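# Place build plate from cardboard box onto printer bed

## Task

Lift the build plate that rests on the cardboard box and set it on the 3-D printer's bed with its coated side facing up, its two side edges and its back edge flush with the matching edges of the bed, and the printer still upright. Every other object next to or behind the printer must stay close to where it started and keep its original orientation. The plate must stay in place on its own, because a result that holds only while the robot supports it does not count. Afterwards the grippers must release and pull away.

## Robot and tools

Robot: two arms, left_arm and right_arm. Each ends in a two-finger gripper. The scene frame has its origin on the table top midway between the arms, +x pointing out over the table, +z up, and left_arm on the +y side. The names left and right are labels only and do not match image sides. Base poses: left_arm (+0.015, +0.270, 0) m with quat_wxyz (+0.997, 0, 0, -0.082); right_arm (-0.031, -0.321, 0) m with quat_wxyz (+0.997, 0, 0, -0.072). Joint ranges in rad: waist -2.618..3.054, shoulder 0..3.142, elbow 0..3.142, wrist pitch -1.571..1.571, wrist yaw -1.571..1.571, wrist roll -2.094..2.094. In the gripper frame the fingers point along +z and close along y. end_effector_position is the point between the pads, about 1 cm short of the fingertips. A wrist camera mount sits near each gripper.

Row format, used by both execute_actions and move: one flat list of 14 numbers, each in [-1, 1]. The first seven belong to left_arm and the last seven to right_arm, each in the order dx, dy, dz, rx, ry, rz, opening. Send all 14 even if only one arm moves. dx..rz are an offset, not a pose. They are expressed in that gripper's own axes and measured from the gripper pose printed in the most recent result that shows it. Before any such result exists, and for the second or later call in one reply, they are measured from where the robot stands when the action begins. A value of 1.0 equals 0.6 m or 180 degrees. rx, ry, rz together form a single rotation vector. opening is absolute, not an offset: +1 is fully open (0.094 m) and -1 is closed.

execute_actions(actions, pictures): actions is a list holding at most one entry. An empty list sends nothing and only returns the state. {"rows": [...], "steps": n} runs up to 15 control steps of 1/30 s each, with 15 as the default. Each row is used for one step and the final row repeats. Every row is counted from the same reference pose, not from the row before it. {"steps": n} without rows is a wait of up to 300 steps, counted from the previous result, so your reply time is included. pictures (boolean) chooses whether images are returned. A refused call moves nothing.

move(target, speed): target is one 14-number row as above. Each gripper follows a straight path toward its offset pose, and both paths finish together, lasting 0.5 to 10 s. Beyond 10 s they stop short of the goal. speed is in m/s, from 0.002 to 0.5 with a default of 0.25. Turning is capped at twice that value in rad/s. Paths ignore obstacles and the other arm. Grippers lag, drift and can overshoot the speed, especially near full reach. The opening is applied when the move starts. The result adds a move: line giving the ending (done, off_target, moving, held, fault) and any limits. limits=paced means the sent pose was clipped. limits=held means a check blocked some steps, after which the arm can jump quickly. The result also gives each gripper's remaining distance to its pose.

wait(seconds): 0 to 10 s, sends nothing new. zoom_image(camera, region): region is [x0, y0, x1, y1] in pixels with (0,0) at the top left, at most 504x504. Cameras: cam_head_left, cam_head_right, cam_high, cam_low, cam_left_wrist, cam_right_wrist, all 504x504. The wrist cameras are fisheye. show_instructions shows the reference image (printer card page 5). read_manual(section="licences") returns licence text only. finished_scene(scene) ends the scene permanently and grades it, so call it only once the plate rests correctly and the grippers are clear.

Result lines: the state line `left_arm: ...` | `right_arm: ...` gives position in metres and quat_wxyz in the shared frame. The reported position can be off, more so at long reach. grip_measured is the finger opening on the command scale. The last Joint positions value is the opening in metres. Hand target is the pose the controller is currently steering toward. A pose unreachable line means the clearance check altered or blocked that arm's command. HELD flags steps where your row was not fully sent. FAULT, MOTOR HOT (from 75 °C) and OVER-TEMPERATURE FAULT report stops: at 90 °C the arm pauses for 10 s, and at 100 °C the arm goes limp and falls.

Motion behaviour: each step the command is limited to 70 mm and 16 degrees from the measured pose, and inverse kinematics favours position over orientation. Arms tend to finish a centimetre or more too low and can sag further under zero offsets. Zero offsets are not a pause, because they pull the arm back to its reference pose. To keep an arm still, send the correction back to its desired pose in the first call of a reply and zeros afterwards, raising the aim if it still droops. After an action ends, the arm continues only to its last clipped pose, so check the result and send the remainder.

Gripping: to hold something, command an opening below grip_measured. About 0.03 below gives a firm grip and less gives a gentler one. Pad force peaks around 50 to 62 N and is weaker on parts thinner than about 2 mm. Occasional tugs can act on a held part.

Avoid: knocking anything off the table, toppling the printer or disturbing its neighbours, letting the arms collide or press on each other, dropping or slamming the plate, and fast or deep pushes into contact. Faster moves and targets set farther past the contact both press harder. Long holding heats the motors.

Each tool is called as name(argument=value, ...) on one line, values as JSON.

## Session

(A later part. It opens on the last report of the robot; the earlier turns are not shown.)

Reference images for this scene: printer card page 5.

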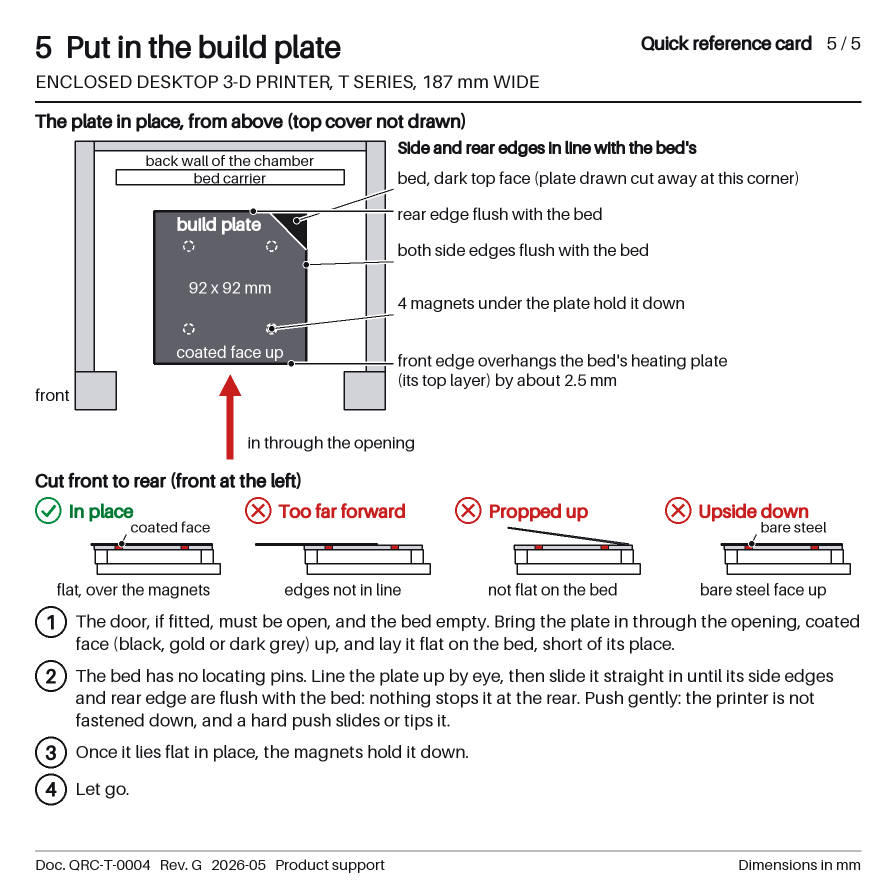

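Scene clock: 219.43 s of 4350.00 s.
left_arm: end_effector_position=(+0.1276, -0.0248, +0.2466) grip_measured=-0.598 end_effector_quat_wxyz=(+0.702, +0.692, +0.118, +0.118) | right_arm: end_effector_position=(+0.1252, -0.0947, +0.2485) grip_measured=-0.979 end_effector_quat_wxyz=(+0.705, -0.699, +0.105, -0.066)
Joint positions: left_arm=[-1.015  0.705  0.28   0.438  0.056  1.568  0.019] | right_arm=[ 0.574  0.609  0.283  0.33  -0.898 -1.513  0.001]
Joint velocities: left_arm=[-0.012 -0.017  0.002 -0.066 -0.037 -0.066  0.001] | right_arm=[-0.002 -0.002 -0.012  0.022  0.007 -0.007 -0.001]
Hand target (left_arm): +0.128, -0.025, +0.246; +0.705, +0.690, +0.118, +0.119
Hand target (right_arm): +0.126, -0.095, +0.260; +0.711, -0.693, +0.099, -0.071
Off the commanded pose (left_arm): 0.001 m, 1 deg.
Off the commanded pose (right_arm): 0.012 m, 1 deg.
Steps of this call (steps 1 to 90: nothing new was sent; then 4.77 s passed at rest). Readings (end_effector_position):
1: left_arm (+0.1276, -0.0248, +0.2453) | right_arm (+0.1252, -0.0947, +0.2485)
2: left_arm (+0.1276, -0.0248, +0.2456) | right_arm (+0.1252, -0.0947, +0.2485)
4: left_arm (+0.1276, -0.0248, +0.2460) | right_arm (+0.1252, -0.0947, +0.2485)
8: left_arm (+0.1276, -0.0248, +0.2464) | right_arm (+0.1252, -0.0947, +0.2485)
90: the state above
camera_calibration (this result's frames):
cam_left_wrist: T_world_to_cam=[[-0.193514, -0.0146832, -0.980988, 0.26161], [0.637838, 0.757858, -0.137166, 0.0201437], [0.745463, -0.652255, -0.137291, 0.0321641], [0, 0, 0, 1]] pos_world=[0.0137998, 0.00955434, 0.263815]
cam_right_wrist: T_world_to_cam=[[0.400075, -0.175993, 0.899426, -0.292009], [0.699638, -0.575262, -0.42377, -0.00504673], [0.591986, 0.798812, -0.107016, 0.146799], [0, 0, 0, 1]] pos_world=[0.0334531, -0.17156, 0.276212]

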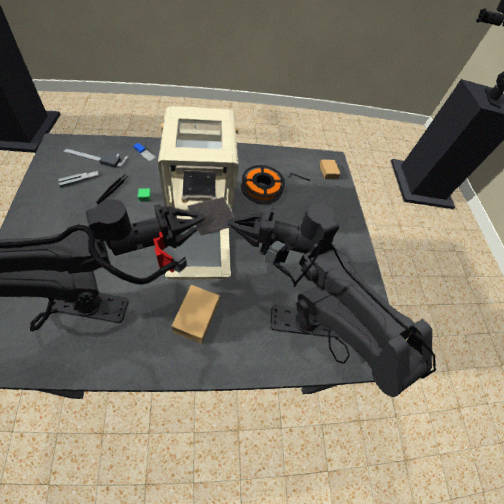

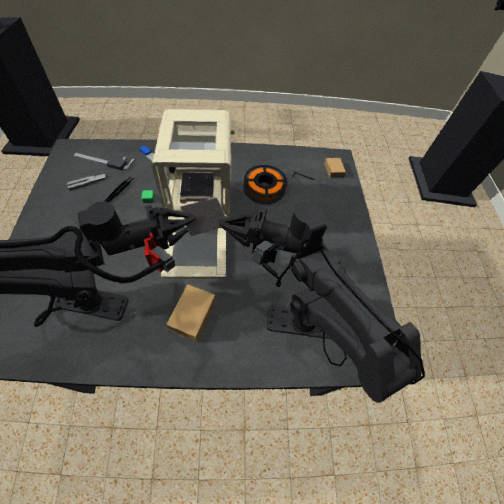

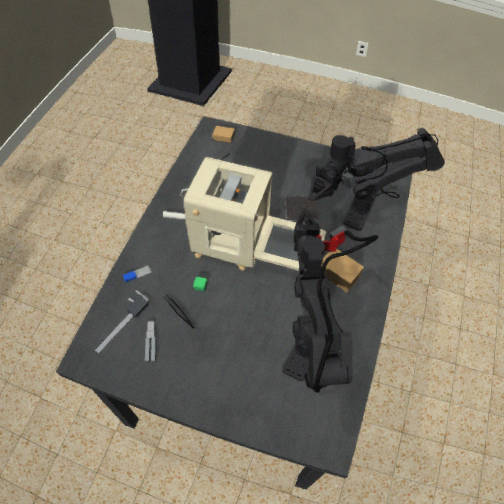

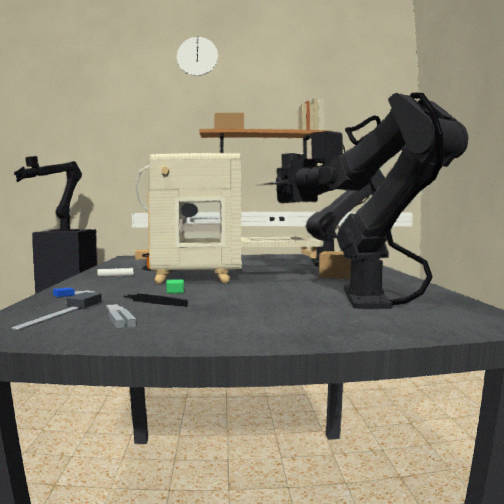

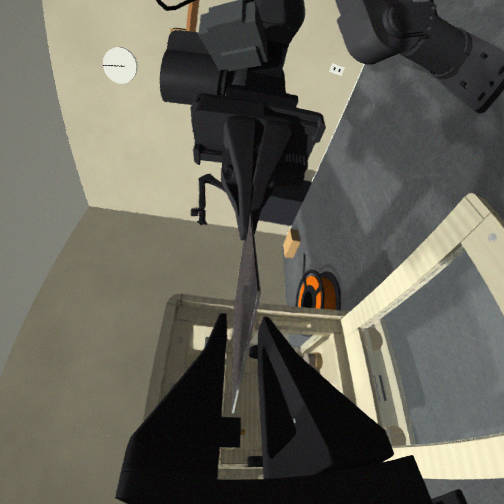

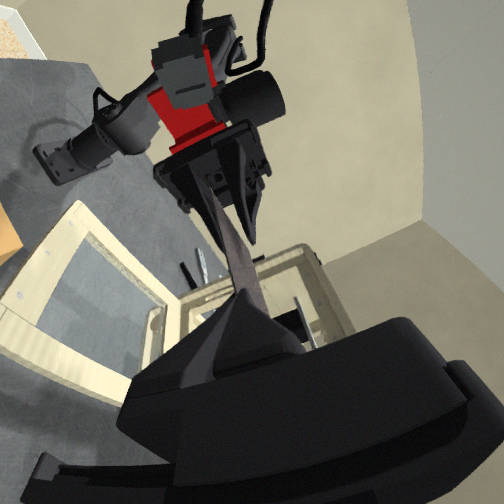

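Close left gradually.

execute_actions(actions=[{"rows":[[0,0,0,0,0,0,-0.65,0,-0.02,0,0,0,-0.006,-1],[0,0,0,0,0,0,-0.7,0,-0.02,0,0,0,-0.006,-1],[0,0,0,0,0,0,-0.75,0,-0.02,0,0,0,-0.006,-1],[0,0,0,0,0,0,-0.8,0,-0.02,0,0,0,-0.006,-1],[0,0,0,0,0,0,-0.84,0,-0.02,0,0,0,-0.006,-1],[0,0,0,0,0,0,-0.88,0,-0.02,0,0,0,-0.006,-1],[0,0,0,0,0,0,-0.91,0,-0.02,0,0,0,-0.006,-1],[0,0,0,0,0,0,-0.94,0,-0.02,0,0,0,-0.006,-1],[0,0,0,0,0,0,-0.96,0,-0.02,0,0,0,-0.006,-1],[0,0,0,0,0,0,-0.98,0,-0.02,0,0,0,-0.006,-1],[0,0,0,0,0,0,-1,0,-0.02,0,0,0,-0.006,-1]],"steps":15}], pictures=false)

execute_actions(actions=[{"rows":[[0,0,0,0,0,0,-1,0,-0.02,0,0,0,0,-0.95],[0,0,0,0,0,0,-1,0,-0.02,0,0,0,0,-0.9],[0,0,0,0,0,0,-1,0,-0.02,0,0,0,0,-0.85],[0,0,0,0,0,0,-1,0,-0.02,0,0,0,0,-0.8],[0,0,0,0,0,0,-1,0,-0.02,0,0,0,0,-0.7],[0,0,0,0,0,0,-1,0,-0.02,0,0,0,0,-0.6],[0,0,0,0,0,0,-1,0,-0.02,0,0,0,0,-0.5]],"steps":15}])

Scene clock: 226.73 s of 4350.00 s.
left_arm: end_effector_position=(+0.1275, -0.0248, +0.2470) grip_measured=-0.976 end_effector_quat_wxyz=(+0.702, +0.692, +0.118, +0.118) | right_arm: end_effector_position=(+0.1256, -0.0945, +0.2500) grip_measured=-0.979 end_effector_quat_wxyz=(+0.700, -0.703, +0.100, -0.072)
Joint positions: left_arm=[-1.015  0.705  0.28   0.439  0.056  1.567  0.001] | right_arm=[ 0.574  0.609  0.301  0.294 -0.898 -1.544  0.001]
Joint velocities: left_arm=[ 0.002 -0.002 -0.002 -0.022  0.022  0.037 -0.   ] | right_arm=[-0.002 -0.002  0.002  0.007 -0.007  0.007 -0.   ]
Hand target (left_arm): +0.128, -0.025, +0.247; +0.702, +0.692, +0.118, +0.118
Hand target (right_arm): +0.126, -0.095, +0.260; +0.704, -0.699, +0.098, -0.073
Off the commanded pose (left_arm): 0.000 m, 0 deg.
Off the commanded pose (right_arm): 0.011 m, 1 deg.
Steps of this call (steps 1 to 90: nothing new was sent; then 3.80 s passed at rest; steps 91 to 105: all 15 steps of this action). Readings (end_effector_position):
91: left_arm (+0.1276, -0.0248, +0.2466) | right_arm (+0.1253, -0.0947, +0.2487)
92: left_arm (+0.1276, -0.0248, +0.2466) | right_arm (+0.1254, -0.0946, +0.2490)
94: left_arm (+0.1276, -0.0248, +0.2464) | right_arm (+0.1255, -0.0946, +0.2511)
98: left_arm (+0.1275, -0.0248, +0.2469) | right_arm (+0.1256, -0.0945, +0.2508)
105: the state above

Scene clock: 227.23 s of 4350.00 s.
left_arm: end_effector_position=(+0.1276, -0.0248, +0.2441) grip_measured=-0.976 end_effector_quat_wxyz=(+0.698, +0.696, +0.119, +0.117) | right_arm: end_effector_position=(+0.1258, -0.0944, +0.2561) grip_measured=-0.502 end_effector_quat_wxyz=(+0.701, -0.703, +0.098, -0.073)
Joint positions: left_arm=[-1.015  0.705  0.28   0.428  0.056  1.567  0.001] | right_arm=[ 0.574  0.609  0.324  0.273 -0.899 -1.545  0.023]
Joint velocities: left_arm=[ 0.007 -0.012 -0.007  0.022  0.022  0.037  0.   ] | right_arm=[-0.002  0.002  0.007 -0.037  0.007  0.007 -0.001]
Hand target (left_arm): +0.128, -0.025, +0.247; +0.702, +0.692, +0.118, +0.118
Hand target (right_arm): +0.126, -0.095, +0.262; +0.701, -0.703, +0.099, -0.072
Off the commanded pose (left_arm): 0.003 m, 1 deg.
Off the commanded pose (right_arm): 0.006 m, 0 deg.
Steps of this call (steps 1 to 15: all 15 steps of this action). Readings (end_effector_position):
1: left_arm (+0.1275, -0.0248, +0.2470) | right_arm (+0.1255, -0.0945, +0.2500)
2: left_arm (+0.1275, -0.0248, +0.2470) | right_arm (+0.1255, -0.0945, +0.2503)
4: left_arm (+0.1275, -0.0248, +0.2470) | right_arm (+0.1257, -0.0944, +0.2524)
8: left_arm (+0.1276, -0.0248, +0.2446) | right_arm (+0.1258, -0.0944, +0.2562)
15: the state above
camera_calibration (this result's frames):
cam_left_wrist: T_world_to_cam=[[-0.197936, -0.00594018, -0.980197, 0.259783], [0.637233, 0.759059, -0.13328, 0.0189723], [0.744819, -0.650994, -0.14646, 0.0341616], [0, 0, 0, 1]] pos_world=[0.0138865, 0.00938107, 0.262171]
cam_right_wrist: T_world_to_cam=[[0.384914, -0.163186, 0.908411, -0.298196], [0.706887, -0.580709, -0.403842, -0.00856376], [0.593424, 0.797589, -0.108169, 0.147058], [0, 0, 0, 1]] pos_world=[0.0335659, -0.170926, 0.283333]

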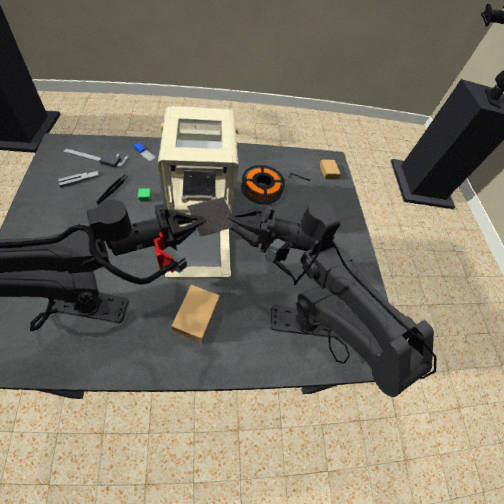

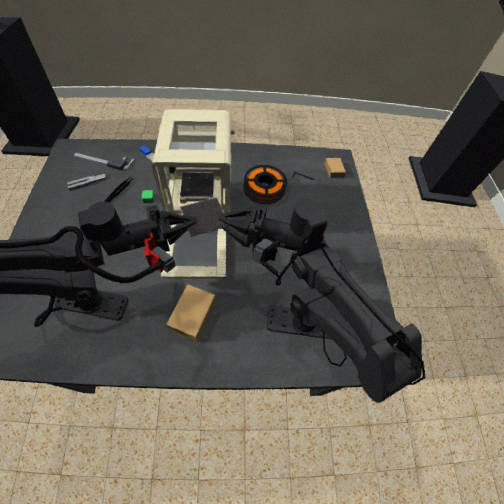

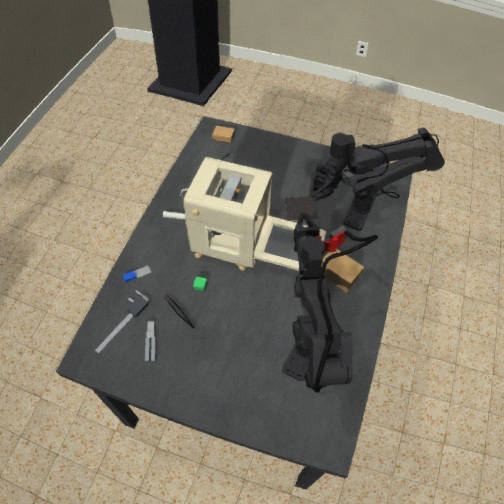

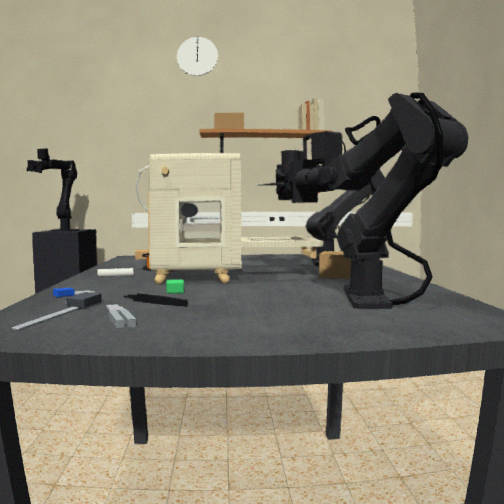

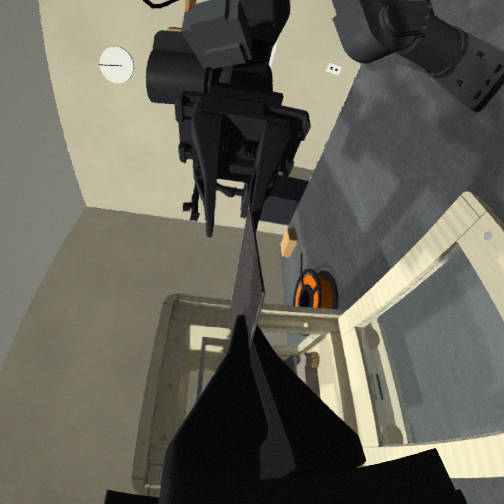

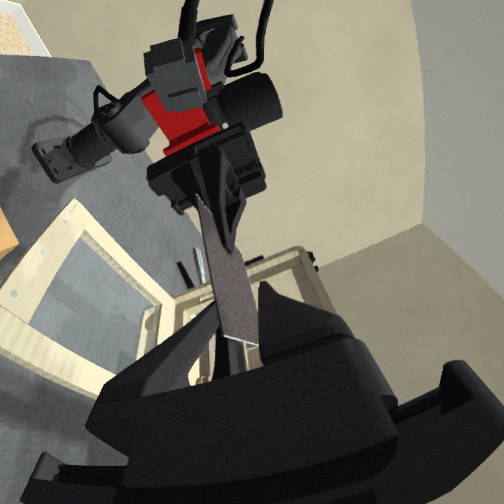

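move(target=[0,0.005,0,0,0,0,-1,0,0.012,-0.08,0,0,0,-0.3], speed=0.08)

Scene clock: 230.23 s of 4350.00 s.
left_arm: end_effector_position=(+0.1275, -0.0247, +0.2348) grip_measured=-0.976 end_effector_quat_wxyz=(+0.685, +0.709, +0.122, +0.114) | right_arm: end_effector_position=(+0.1172, -0.1401, +0.2529) grip_measured=-0.302 end_effector_quat_wxyz=(+0.701, -0.702, +0.093, -0.081)
Joint positions: left_arm=[-1.015  0.705  0.28   0.391  0.056  1.567  0.001] | right_arm=[ 0.209  0.456  0.293  0.151 -1.259 -1.565  0.033]
Joint velocities: left_arm=[-0.012 -0.012 -0.012 -0.022 -0.066  0.007  0.   ] | right_arm=[ 0.002  0.002 -0.007  0.051 -0.022 -0.022 -0.001]
Hand target (left_arm): +0.128, -0.025, +0.247; +0.698, +0.696, +0.119, +0.117
Hand target (right_arm): +0.114, -0.141, +0.249; +0.700, -0.704, +0.098, -0.073
Off the commanded pose (left_arm): 0.012 m, 2 deg.
Off the commanded pose (right_arm): 0.005 m, 1 deg.
move: off_target (left_arm)
camera_calibration (this result's frames):
cam_left_wrist: T_world_to_cam=[[-0.211913, 0.0278718, -0.976891, 0.252514], [0.635452, 0.763367, -0.116066, 0.0139567], [0.742492, -0.645363, -0.179478, 0.041126], [0, 0, 0, 1]] pos_world=[0.0141064, 0.00884908, 0.25568]
cam_right_wrist: T_world_to_cam=[[0.366852, -0.164419, 0.915634, -0.299291], [0.711563, -0.584424, -0.390034, -0.0349457], [0.599248, 0.794616, -0.097403, 0.184449], [0, 0, 0, 1]] pos_world=[0.0241306, -0.216199, 0.278377]

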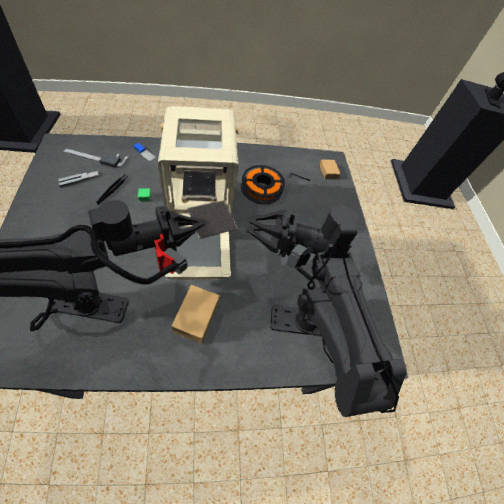

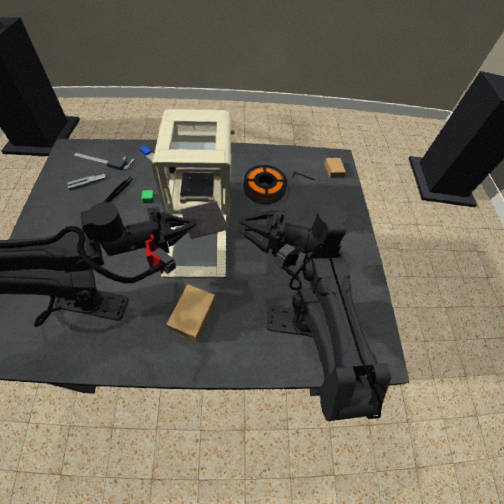

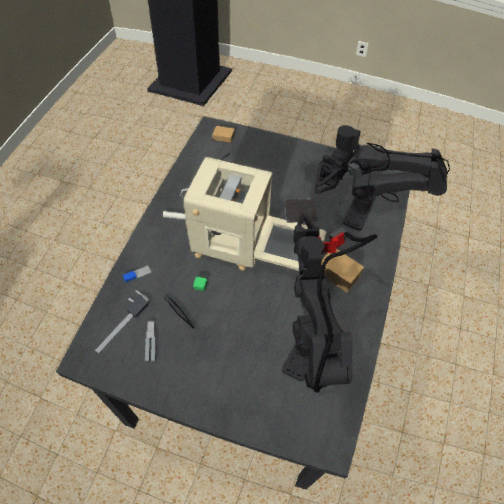

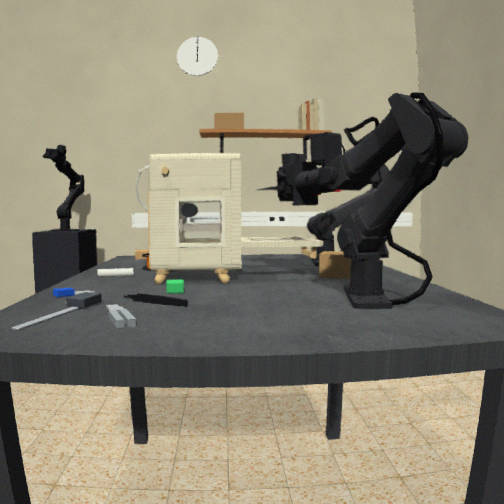

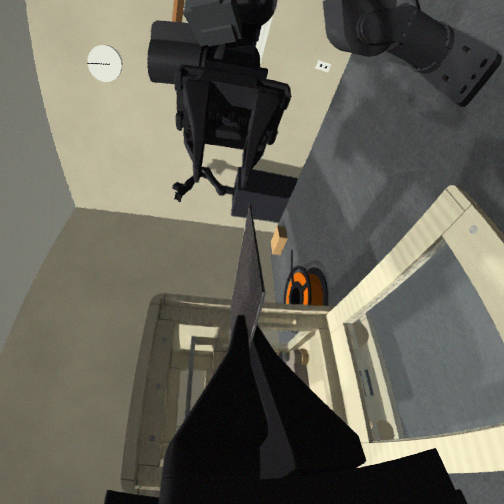

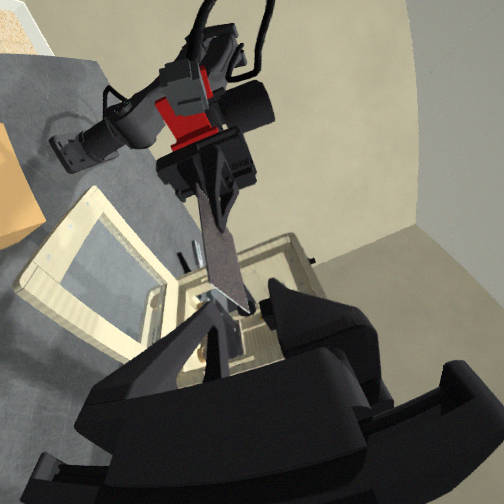

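move(target=[0.033,-0.03,-0.031,0.03,0.2816,-0.023,-1,0.24,-0.05,-0.27,0,0.44,0,-0.3], speed=0.2)

Scene clock: 249.97 s of 4350.00 s.
left_arm: end_effector_position=(+0.1439, +0.0045, +0.2005) grip_measured=-0.976 end_effector_quat_wxyz=(+0.513, +0.645, +0.421, +0.379) | right_arm: end_effector_position=(+0.2169, -0.3323, +0.2709) grip_measured=-0.302 end_effector_quat_wxyz=(+0.479, -0.493, +0.521, -0.506)
Joint positions: left_arm=[-1.585  1.181  0.627 -0.264 -1.314  0.828  0.001] | right_arm=[ 0.105  0.259  0.391 -0.16   0.015 -1.569  0.033]
Joint velocities: left_arm=[-0.002 -0.017  0.017 -0.066 -0.007 -0.168  0.001] | right_arm=[-0.017  0.002  0.002 -0.022  0.037 -0.066 -0.   ]
Hand target (left_arm): +0.142, +0.001, +0.216; +0.531, +0.624, +0.436, +0.373
Hand target (right_arm): +0.216, -0.332, +0.283; +0.487, -0.483, +0.518, -0.511
Off the commanded pose (left_arm): 0.018 m, 4 deg.
Off the commanded pose (right_arm): 0.010 m, 1 deg.
After step 90, 12.47 s passed at rest.
move: off_target (left_arm)
camera_calibration (this result's frames):
cam_left_wrist: T_world_to_cam=[[-0.274544, -0.034313, -0.960962, 0.227695], [-0.181894, 0.983174, 0.0168604, 0.0672451], [0.944214, 0.179422, -0.276165, 0.0282431], [0, 0, 0, 1]] pos_world=[0.0480762, -0.0633682, 0.225472]
cam_right_wrist: T_world_to_cam=[[-0.0677417, -0.378245, 0.923224, -0.3628], [-0.446911, -0.815817, -0.367032, -0.0429961], [0.89201, -0.437462, -0.113777, -0.189335], [0, 0, 0, 1]] pos_world=[0.125097, -0.255131, 0.297623]

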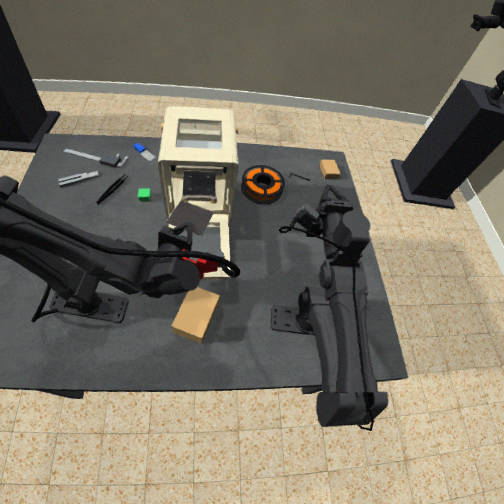

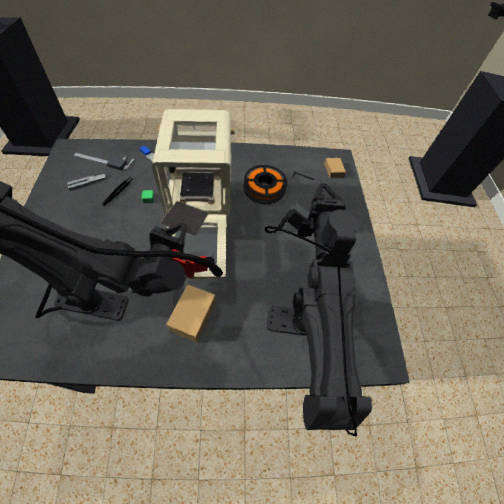

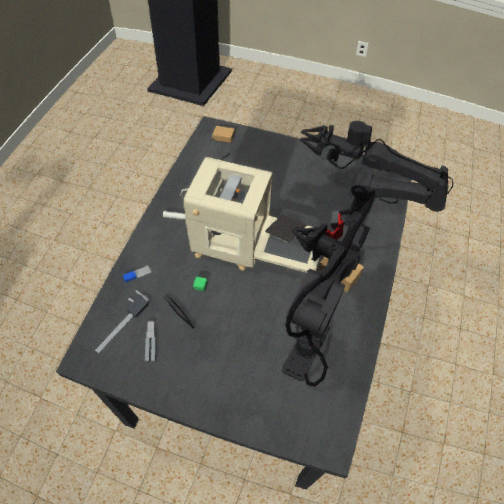

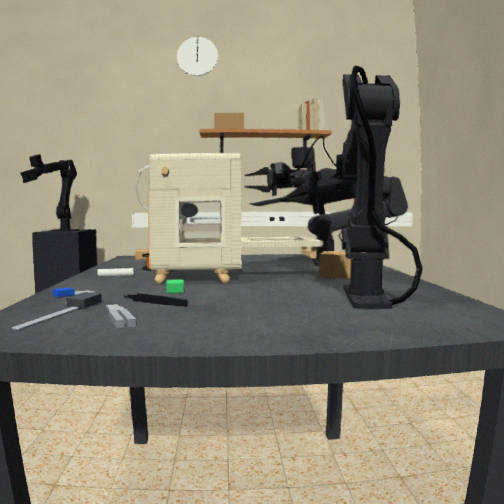

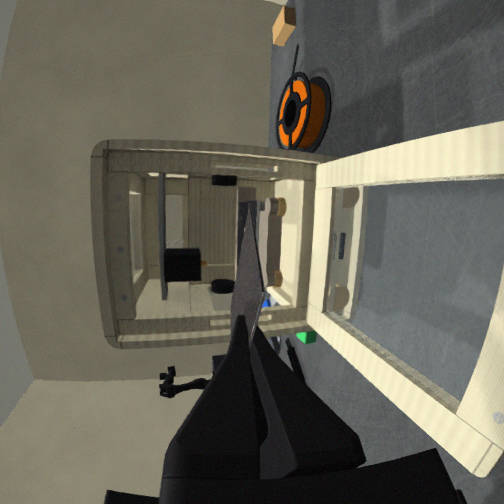

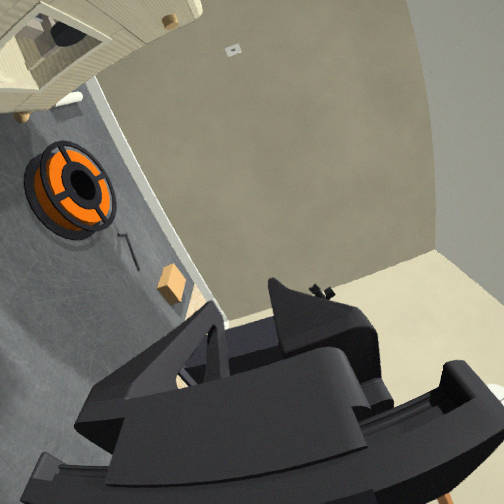

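zoom_image(camera="cam_left_wrist", region=[90, 130, 350, 360])

zoom_image(camera="cam_low", region=[140, 140, 340, 290])

Region (90, 130, 350, 360) of cam_left_wrist's 504x504 image, scaled by 1.938, with more detail than that image has; it fills the top 446 rows of this view, and the rest is white.

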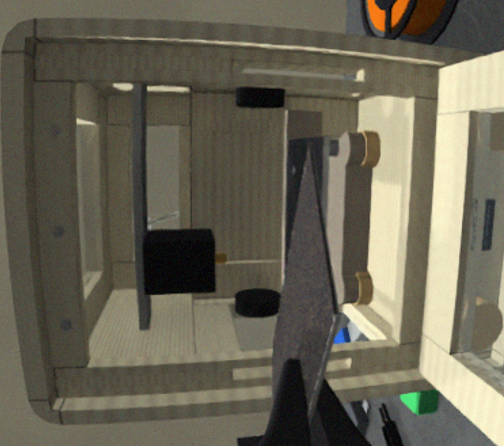

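Region (140, 140, 340, 290) of cam_low's 504x504 image, scaled by 2.520, with more detail than that image has; it fills the top 378 rows of this view, and the rest is white.

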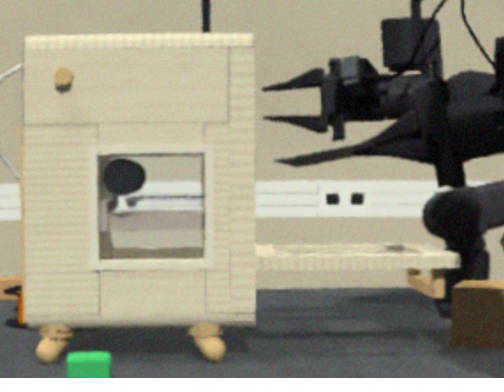

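move(target=[-0.002,0.007,0.128,-0.038,0.113,-0.034,-1,0,-0.017,0,0,0,0,-0.3], speed=0.08)

zoom_image(camera="cam_head_left", region=[140, 140, 260, 260])

zoom_image(camera="cam_low", region=[140, 140, 340, 290])

Scene clock: 270.57 s of 4350.00 s.
left_arm: end_effector_position=(+0.2103, -0.0203, +0.1748) grip_measured=-0.976 end_effector_quat_wxyz=(+0.468, +0.547, +0.498, +0.483) | right_arm: end_effector_position=(+0.2181, -0.3326, +0.2749) grip_measured=-0.302 end_effector_quat_wxyz=(+0.479, -0.492, +0.521, -0.506)
Joint positions: left_arm=[-1.349  1.598  0.771  0.008 -1.441  0.82   0.001] | right_arm=[ 0.105  0.275  0.407 -0.16   0.017 -1.57   0.033]
Joint velocities: left_arm=[ 0.002 -0.007 -0.007  0.037  0.022 -0.051 -0.001] | right_arm=[-0.002 -0.007 -0.002 -0.022  0.051 -0.081 -0.001]
Hand target (left_arm): +0.215, -0.023, +0.192; +0.485, +0.513, +0.518, +0.483
Hand target (right_arm): +0.217, -0.332, +0.281; +0.480, -0.492, +0.521, -0.506
Off the commanded pose (left_arm): 0.016 m, 5 deg.
Off the commanded pose (right_arm): 0.006 m, 0 deg.
After step 90, 14.83 s passed at rest.
move: off_target (left_arm)
camera_calibration (this result's frames):
cam_left_wrist: T_world_to_cam=[[-0.159725, -0.118444, -0.98003, 0.197868], [-0.484984, 0.874118, -0.0266016, 0.17324], [0.859813, 0.47105, -0.197062, -0.0272735], [0, 0, 0, 1]] pos_world=[0.139073, -0.115148, 0.193151]
cam_right_wrist: T_world_to_cam=[[-0.0679169, -0.377414, 0.923551, -0.366304], [-0.448293, -0.815434, -0.366198, -0.041073], [0.891303, -0.438893, -0.11381, -0.190366], [0, 0, 0, 1]] pos_world=[0.126383, -0.25529, 0.301594]

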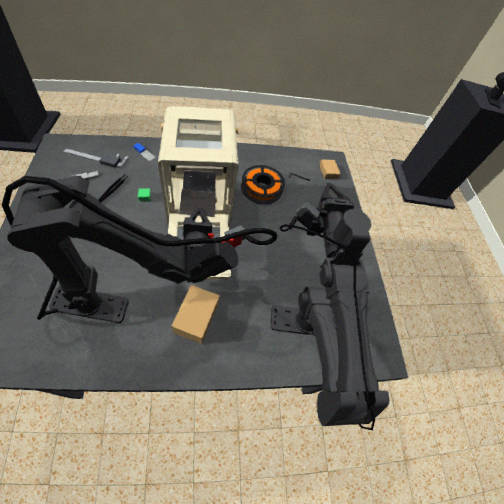

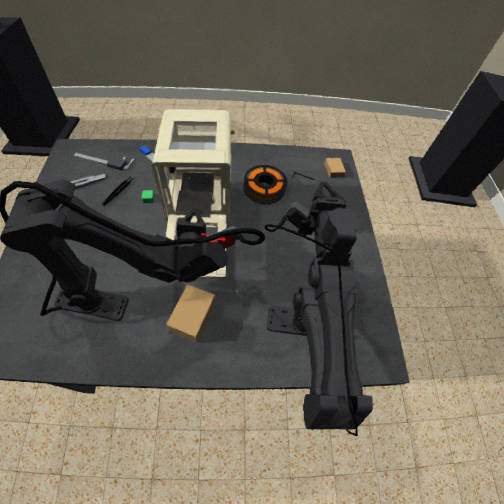

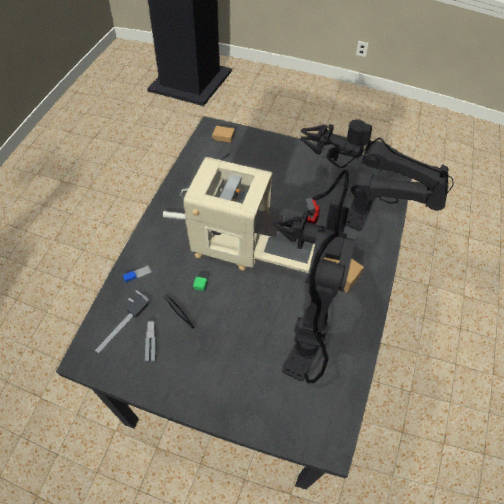

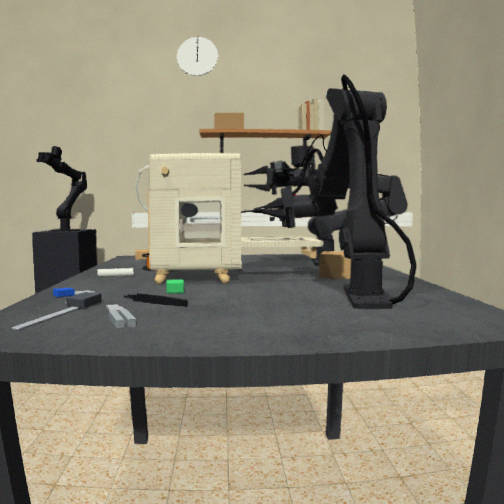

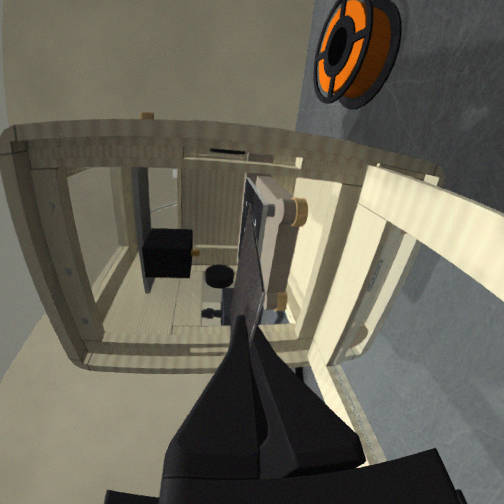

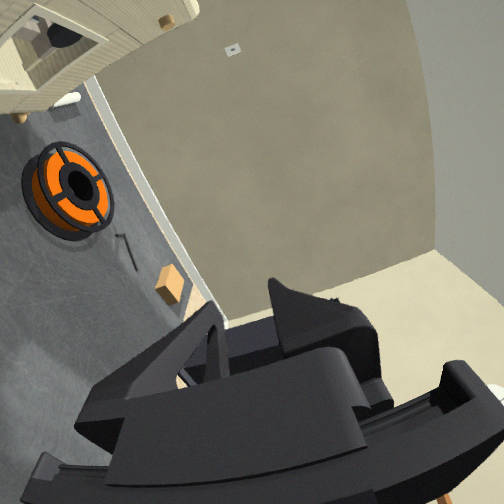

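Region (140, 140, 260, 260) of cam_head_left's 504x504 image, scaled by 4.200, with more detail than that image has.

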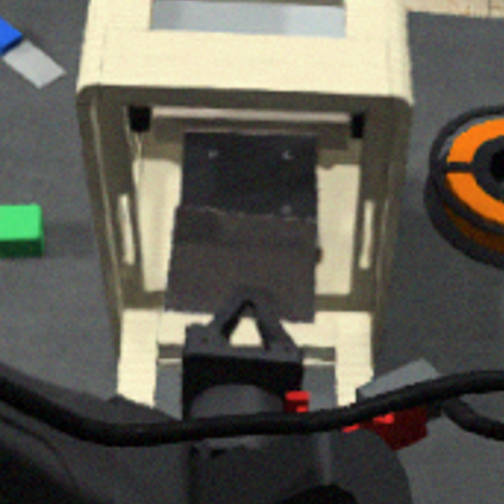

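Region (140, 140, 340, 290) of cam_low's 504x504 image, scaled by 2.520, with more detail than that image has; it fills the top 378 rows of this view, and the rest is white.

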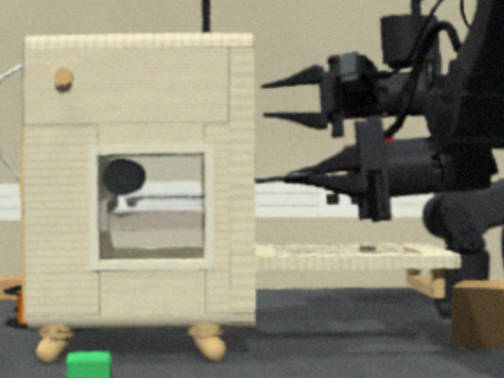

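move(target=[-0.01,0.0255,0.085,-0.012,0.025,-0.035,-1,0,-0.01,0,0,0,0,-0.3], speed=0.05)

zoom_image(camera="cam_head_left", region=[150, 150, 250, 230])

zoom_image(camera="cam_low", region=[160, 180, 300, 260])

Scene clock: 279.87 s of 4350.00 s.
left_arm: end_effector_position=(+0.2589, -0.0321, +0.1841) grip_measured=-0.976 end_effector_quat_wxyz=(+0.480, +0.502, +0.529, +0.488) | right_arm: end_effector_position=(+0.2181, -0.3326, +0.2749) grip_measured=-0.302 end_effector_quat_wxyz=(+0.479, -0.493, +0.521, -0.507)
Joint positions: left_arm=[-1.201  1.702  0.771  0.579 -1.388  1.206  0.001] | right_arm=[ 0.105  0.275  0.407 -0.16   0.017 -1.571  0.033]
Joint velocities: left_arm=[-0.012  0.007  0.007  0.037 -0.037  0.037 -0.   ] | right_arm=[-0.012  0.017  0.002 -0.051 -0.037 -0.081  0.001]
Hand target (left_arm): +0.262, -0.029, +0.186; +0.484, +0.491, +0.536, +0.487
Hand target (right_arm): +0.218, -0.333, +0.281; +0.479, -0.492, +0.521, -0.507
Off the commanded pose (left_arm): 0.005 m, 2 deg.
Off the commanded pose (right_arm): 0.006 m, 0 deg.
After step 90, 4.23 s passed at rest.
move: done
camera_calibration (this result's frames):
cam_left_wrist: T_world_to_cam=[[-0.116943, -0.20681, -0.971367, 0.19787], [-0.544145, 0.831545, -0.111531, 0.23694], [0.830801, 0.515522, -0.209778, -0.0503325], [0, 0, 0, 1]] pos_world=[0.193886, -0.130157, 0.208071]
cam_right_wrist: T_world_to_cam=[[-0.0678688, -0.376712, 0.923841, -0.36616], [-0.448291, -0.815722, -0.365558, -0.0413453], [0.891307, -0.43896, -0.113515, -0.19047], [0, 0, 0, 1]] pos_world=[0.126382, -0.255272, 0.301539]

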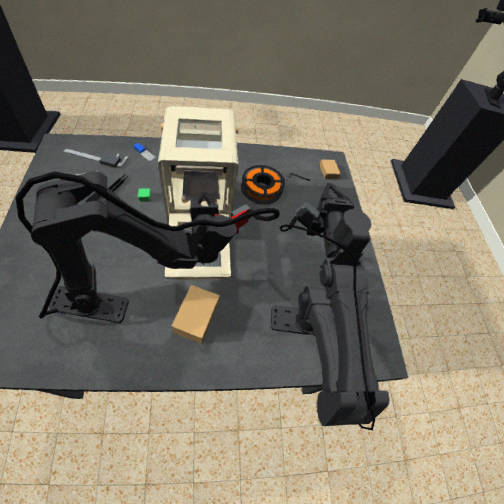

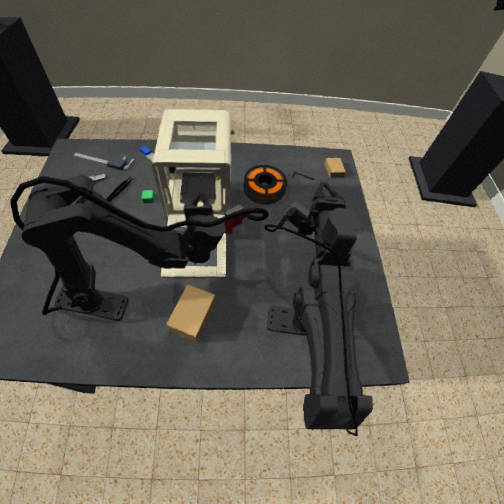

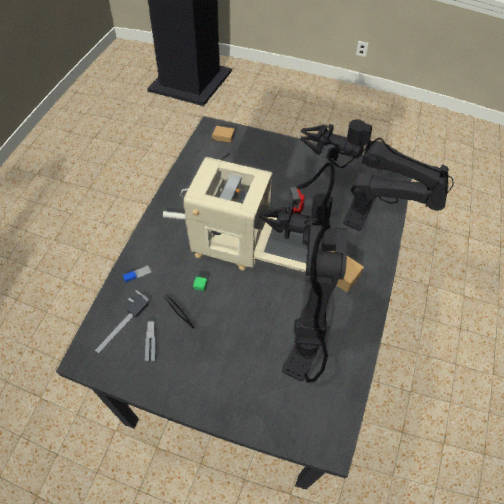

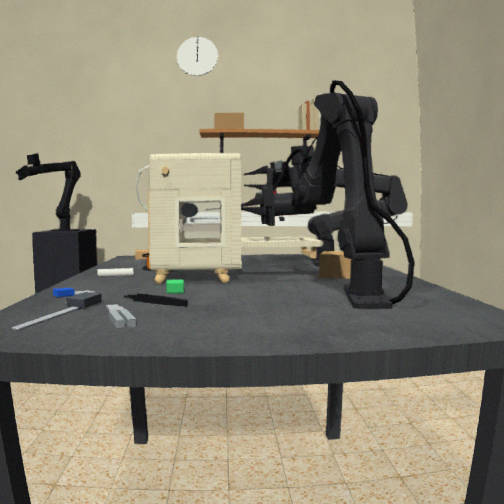

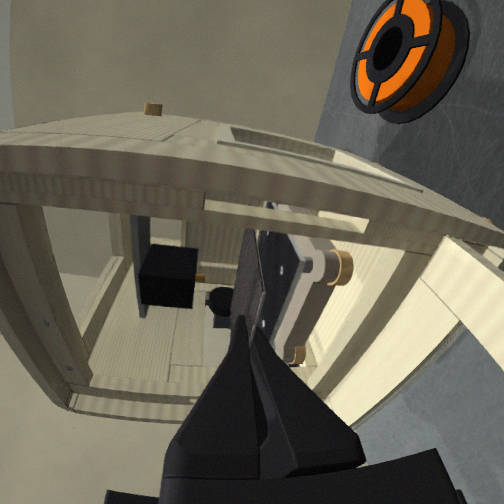

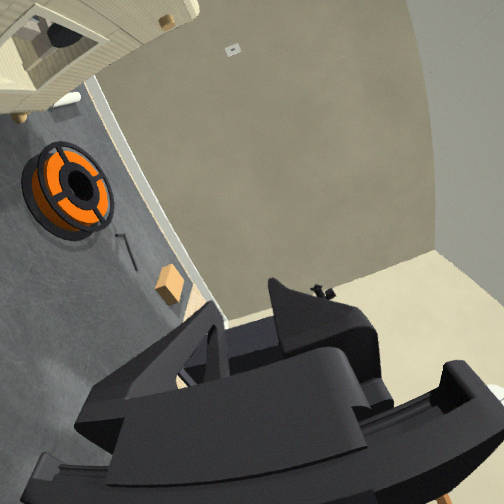

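Region (150, 150, 250, 230) of cam_head_left's 504x504 image, scaled by 5.040, with more detail than that image has; it fills the top 403 rows of this view, and the rest is white.

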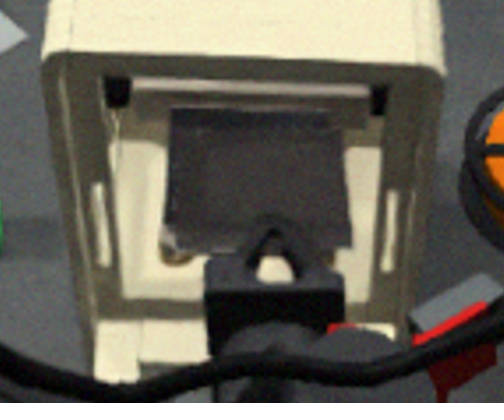

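Region (160, 180, 300, 260) of cam_low's 504x504 image, scaled by 3.600, with more detail than that image has; it fills the top 288 rows of this view, and the rest is white.

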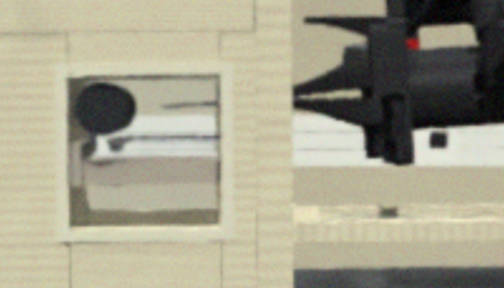

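move(target=[0.017,-0.024,0.007,0,-0.011,0.003,-1,0,-0.01,0,0,0,0,-0.3], speed=0.03)

zoom_image(camera="cam_head_left", region=[150, 150, 250, 230])

zoom_image(camera="cam_low", region=[160, 180, 300, 260])

Scene clock: 285.40 s of 4350.00 s.
left_arm: end_effector_position=(+0.2583, -0.0253, +0.1679) grip_measured=-0.976 end_effector_quat_wxyz=(+0.479, +0.524, +0.513, +0.483) | right_arm: end_effector_position=(+0.2181, -0.3326, +0.2749) grip_measured=-0.302 end_effector_quat_wxyz=(+0.478, -0.493, +0.521, -0.507)
Joint positions: left_arm=[-1.193  1.702  0.685  0.693 -1.338  1.269  0.001] | right_arm=[ 0.105  0.275  0.407 -0.16   0.017 -1.572  0.033]
Joint velocities: left_arm=[ 0.007  0.012 -0.002  0.095  0.037  0.066  0.   ] | right_arm=[-0.012 -0.022 -0.002 -0.051 -0.11  -0.051 -0.   ]
Hand target (left_arm): +0.262, -0.022, +0.169; +0.486, +0.513, +0.519, +0.481
Hand target (right_arm): +0.218, -0.333, +0.281; +0.479, -0.493, +0.521, -0.507
Off the commanded pose (left_arm): 0.005 m, 2 deg.
Off the commanded pose (right_arm): 0.006 m, 0 deg.
After step 90, 1.63 s passed at rest.
move: done
camera_calibration (this result's frames):
cam_left_wrist: T_world_to_cam=[[-0.136031, -0.170413, -0.975938, 0.190112], [-0.508529, 0.857428, -0.0788384, 0.215179], [0.850232, 0.485568, -0.203297, -0.0636529], [0, 0, 0, 1]] pos_world=[0.189405, -0.121195, 0.189562]
cam_right_wrist: T_world_to_cam=[[-0.0677968, -0.375659, 0.924275, -0.365945], [-0.448288, -0.816154, -0.364597, -0.0417537], [0.891314, -0.43906, -0.113071, -0.190627], [0, 0, 0, 1]] pos_world=[0.126381, -0.255245, 0.301456]

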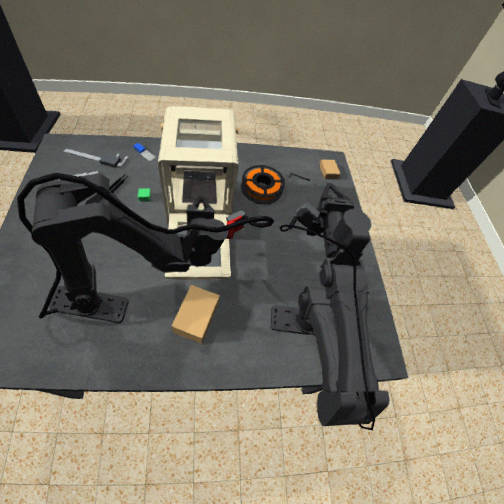

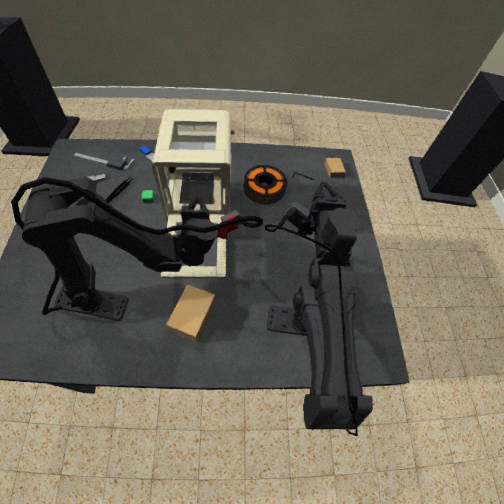

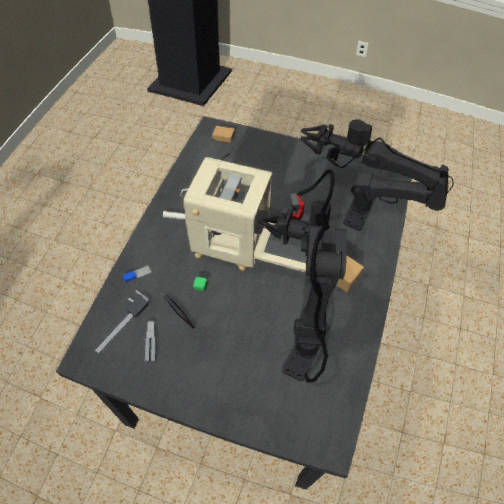

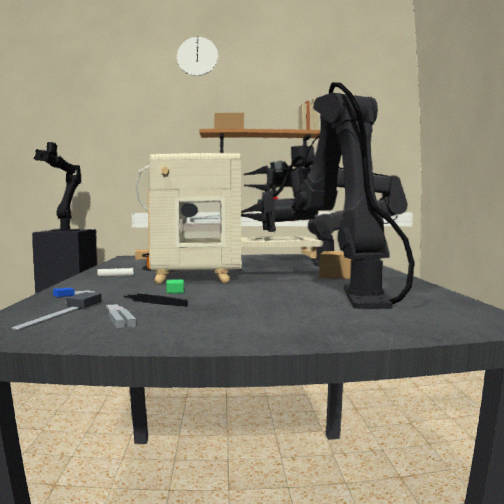

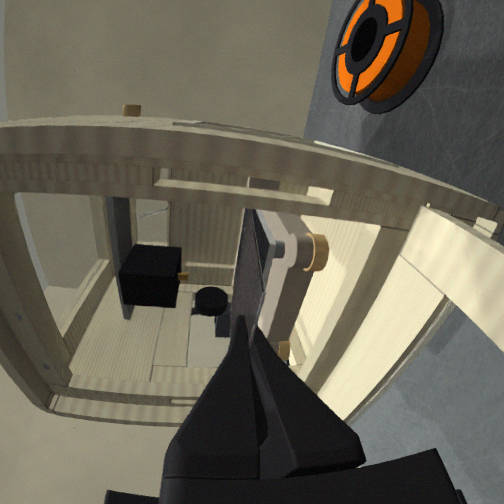

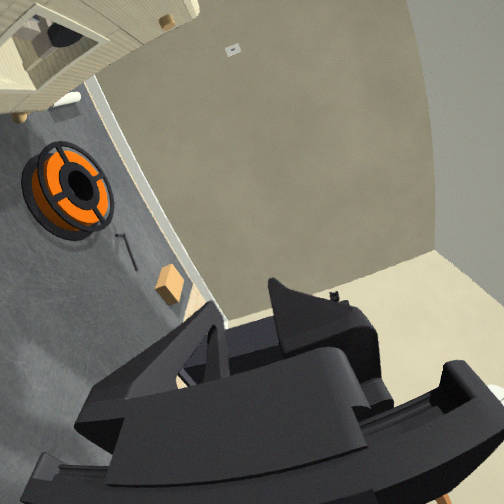

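Region (150, 150, 250, 230) of cam_head_left's 504x504 image, scaled by 5.040, with more detail than that image has; it fills the top 403 rows of this view, and the rest is white.

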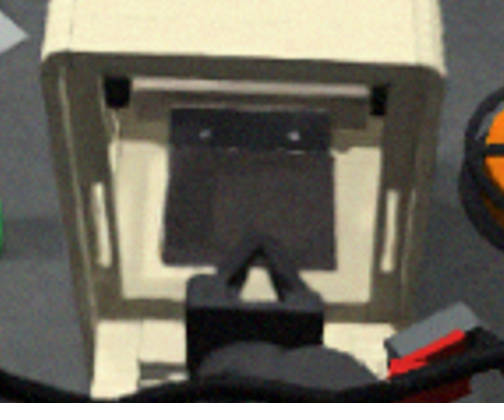

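Region (160, 180, 300, 260) of cam_low's 504x504 image, scaled by 3.600, with more detail than that image has; it fills the top 288 rows of this view, and the rest is white.

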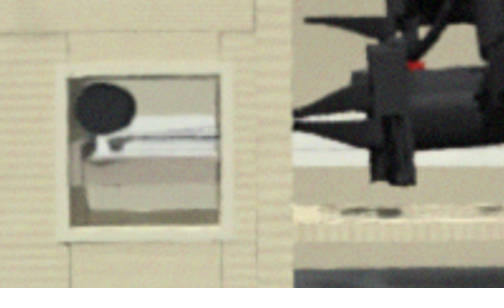

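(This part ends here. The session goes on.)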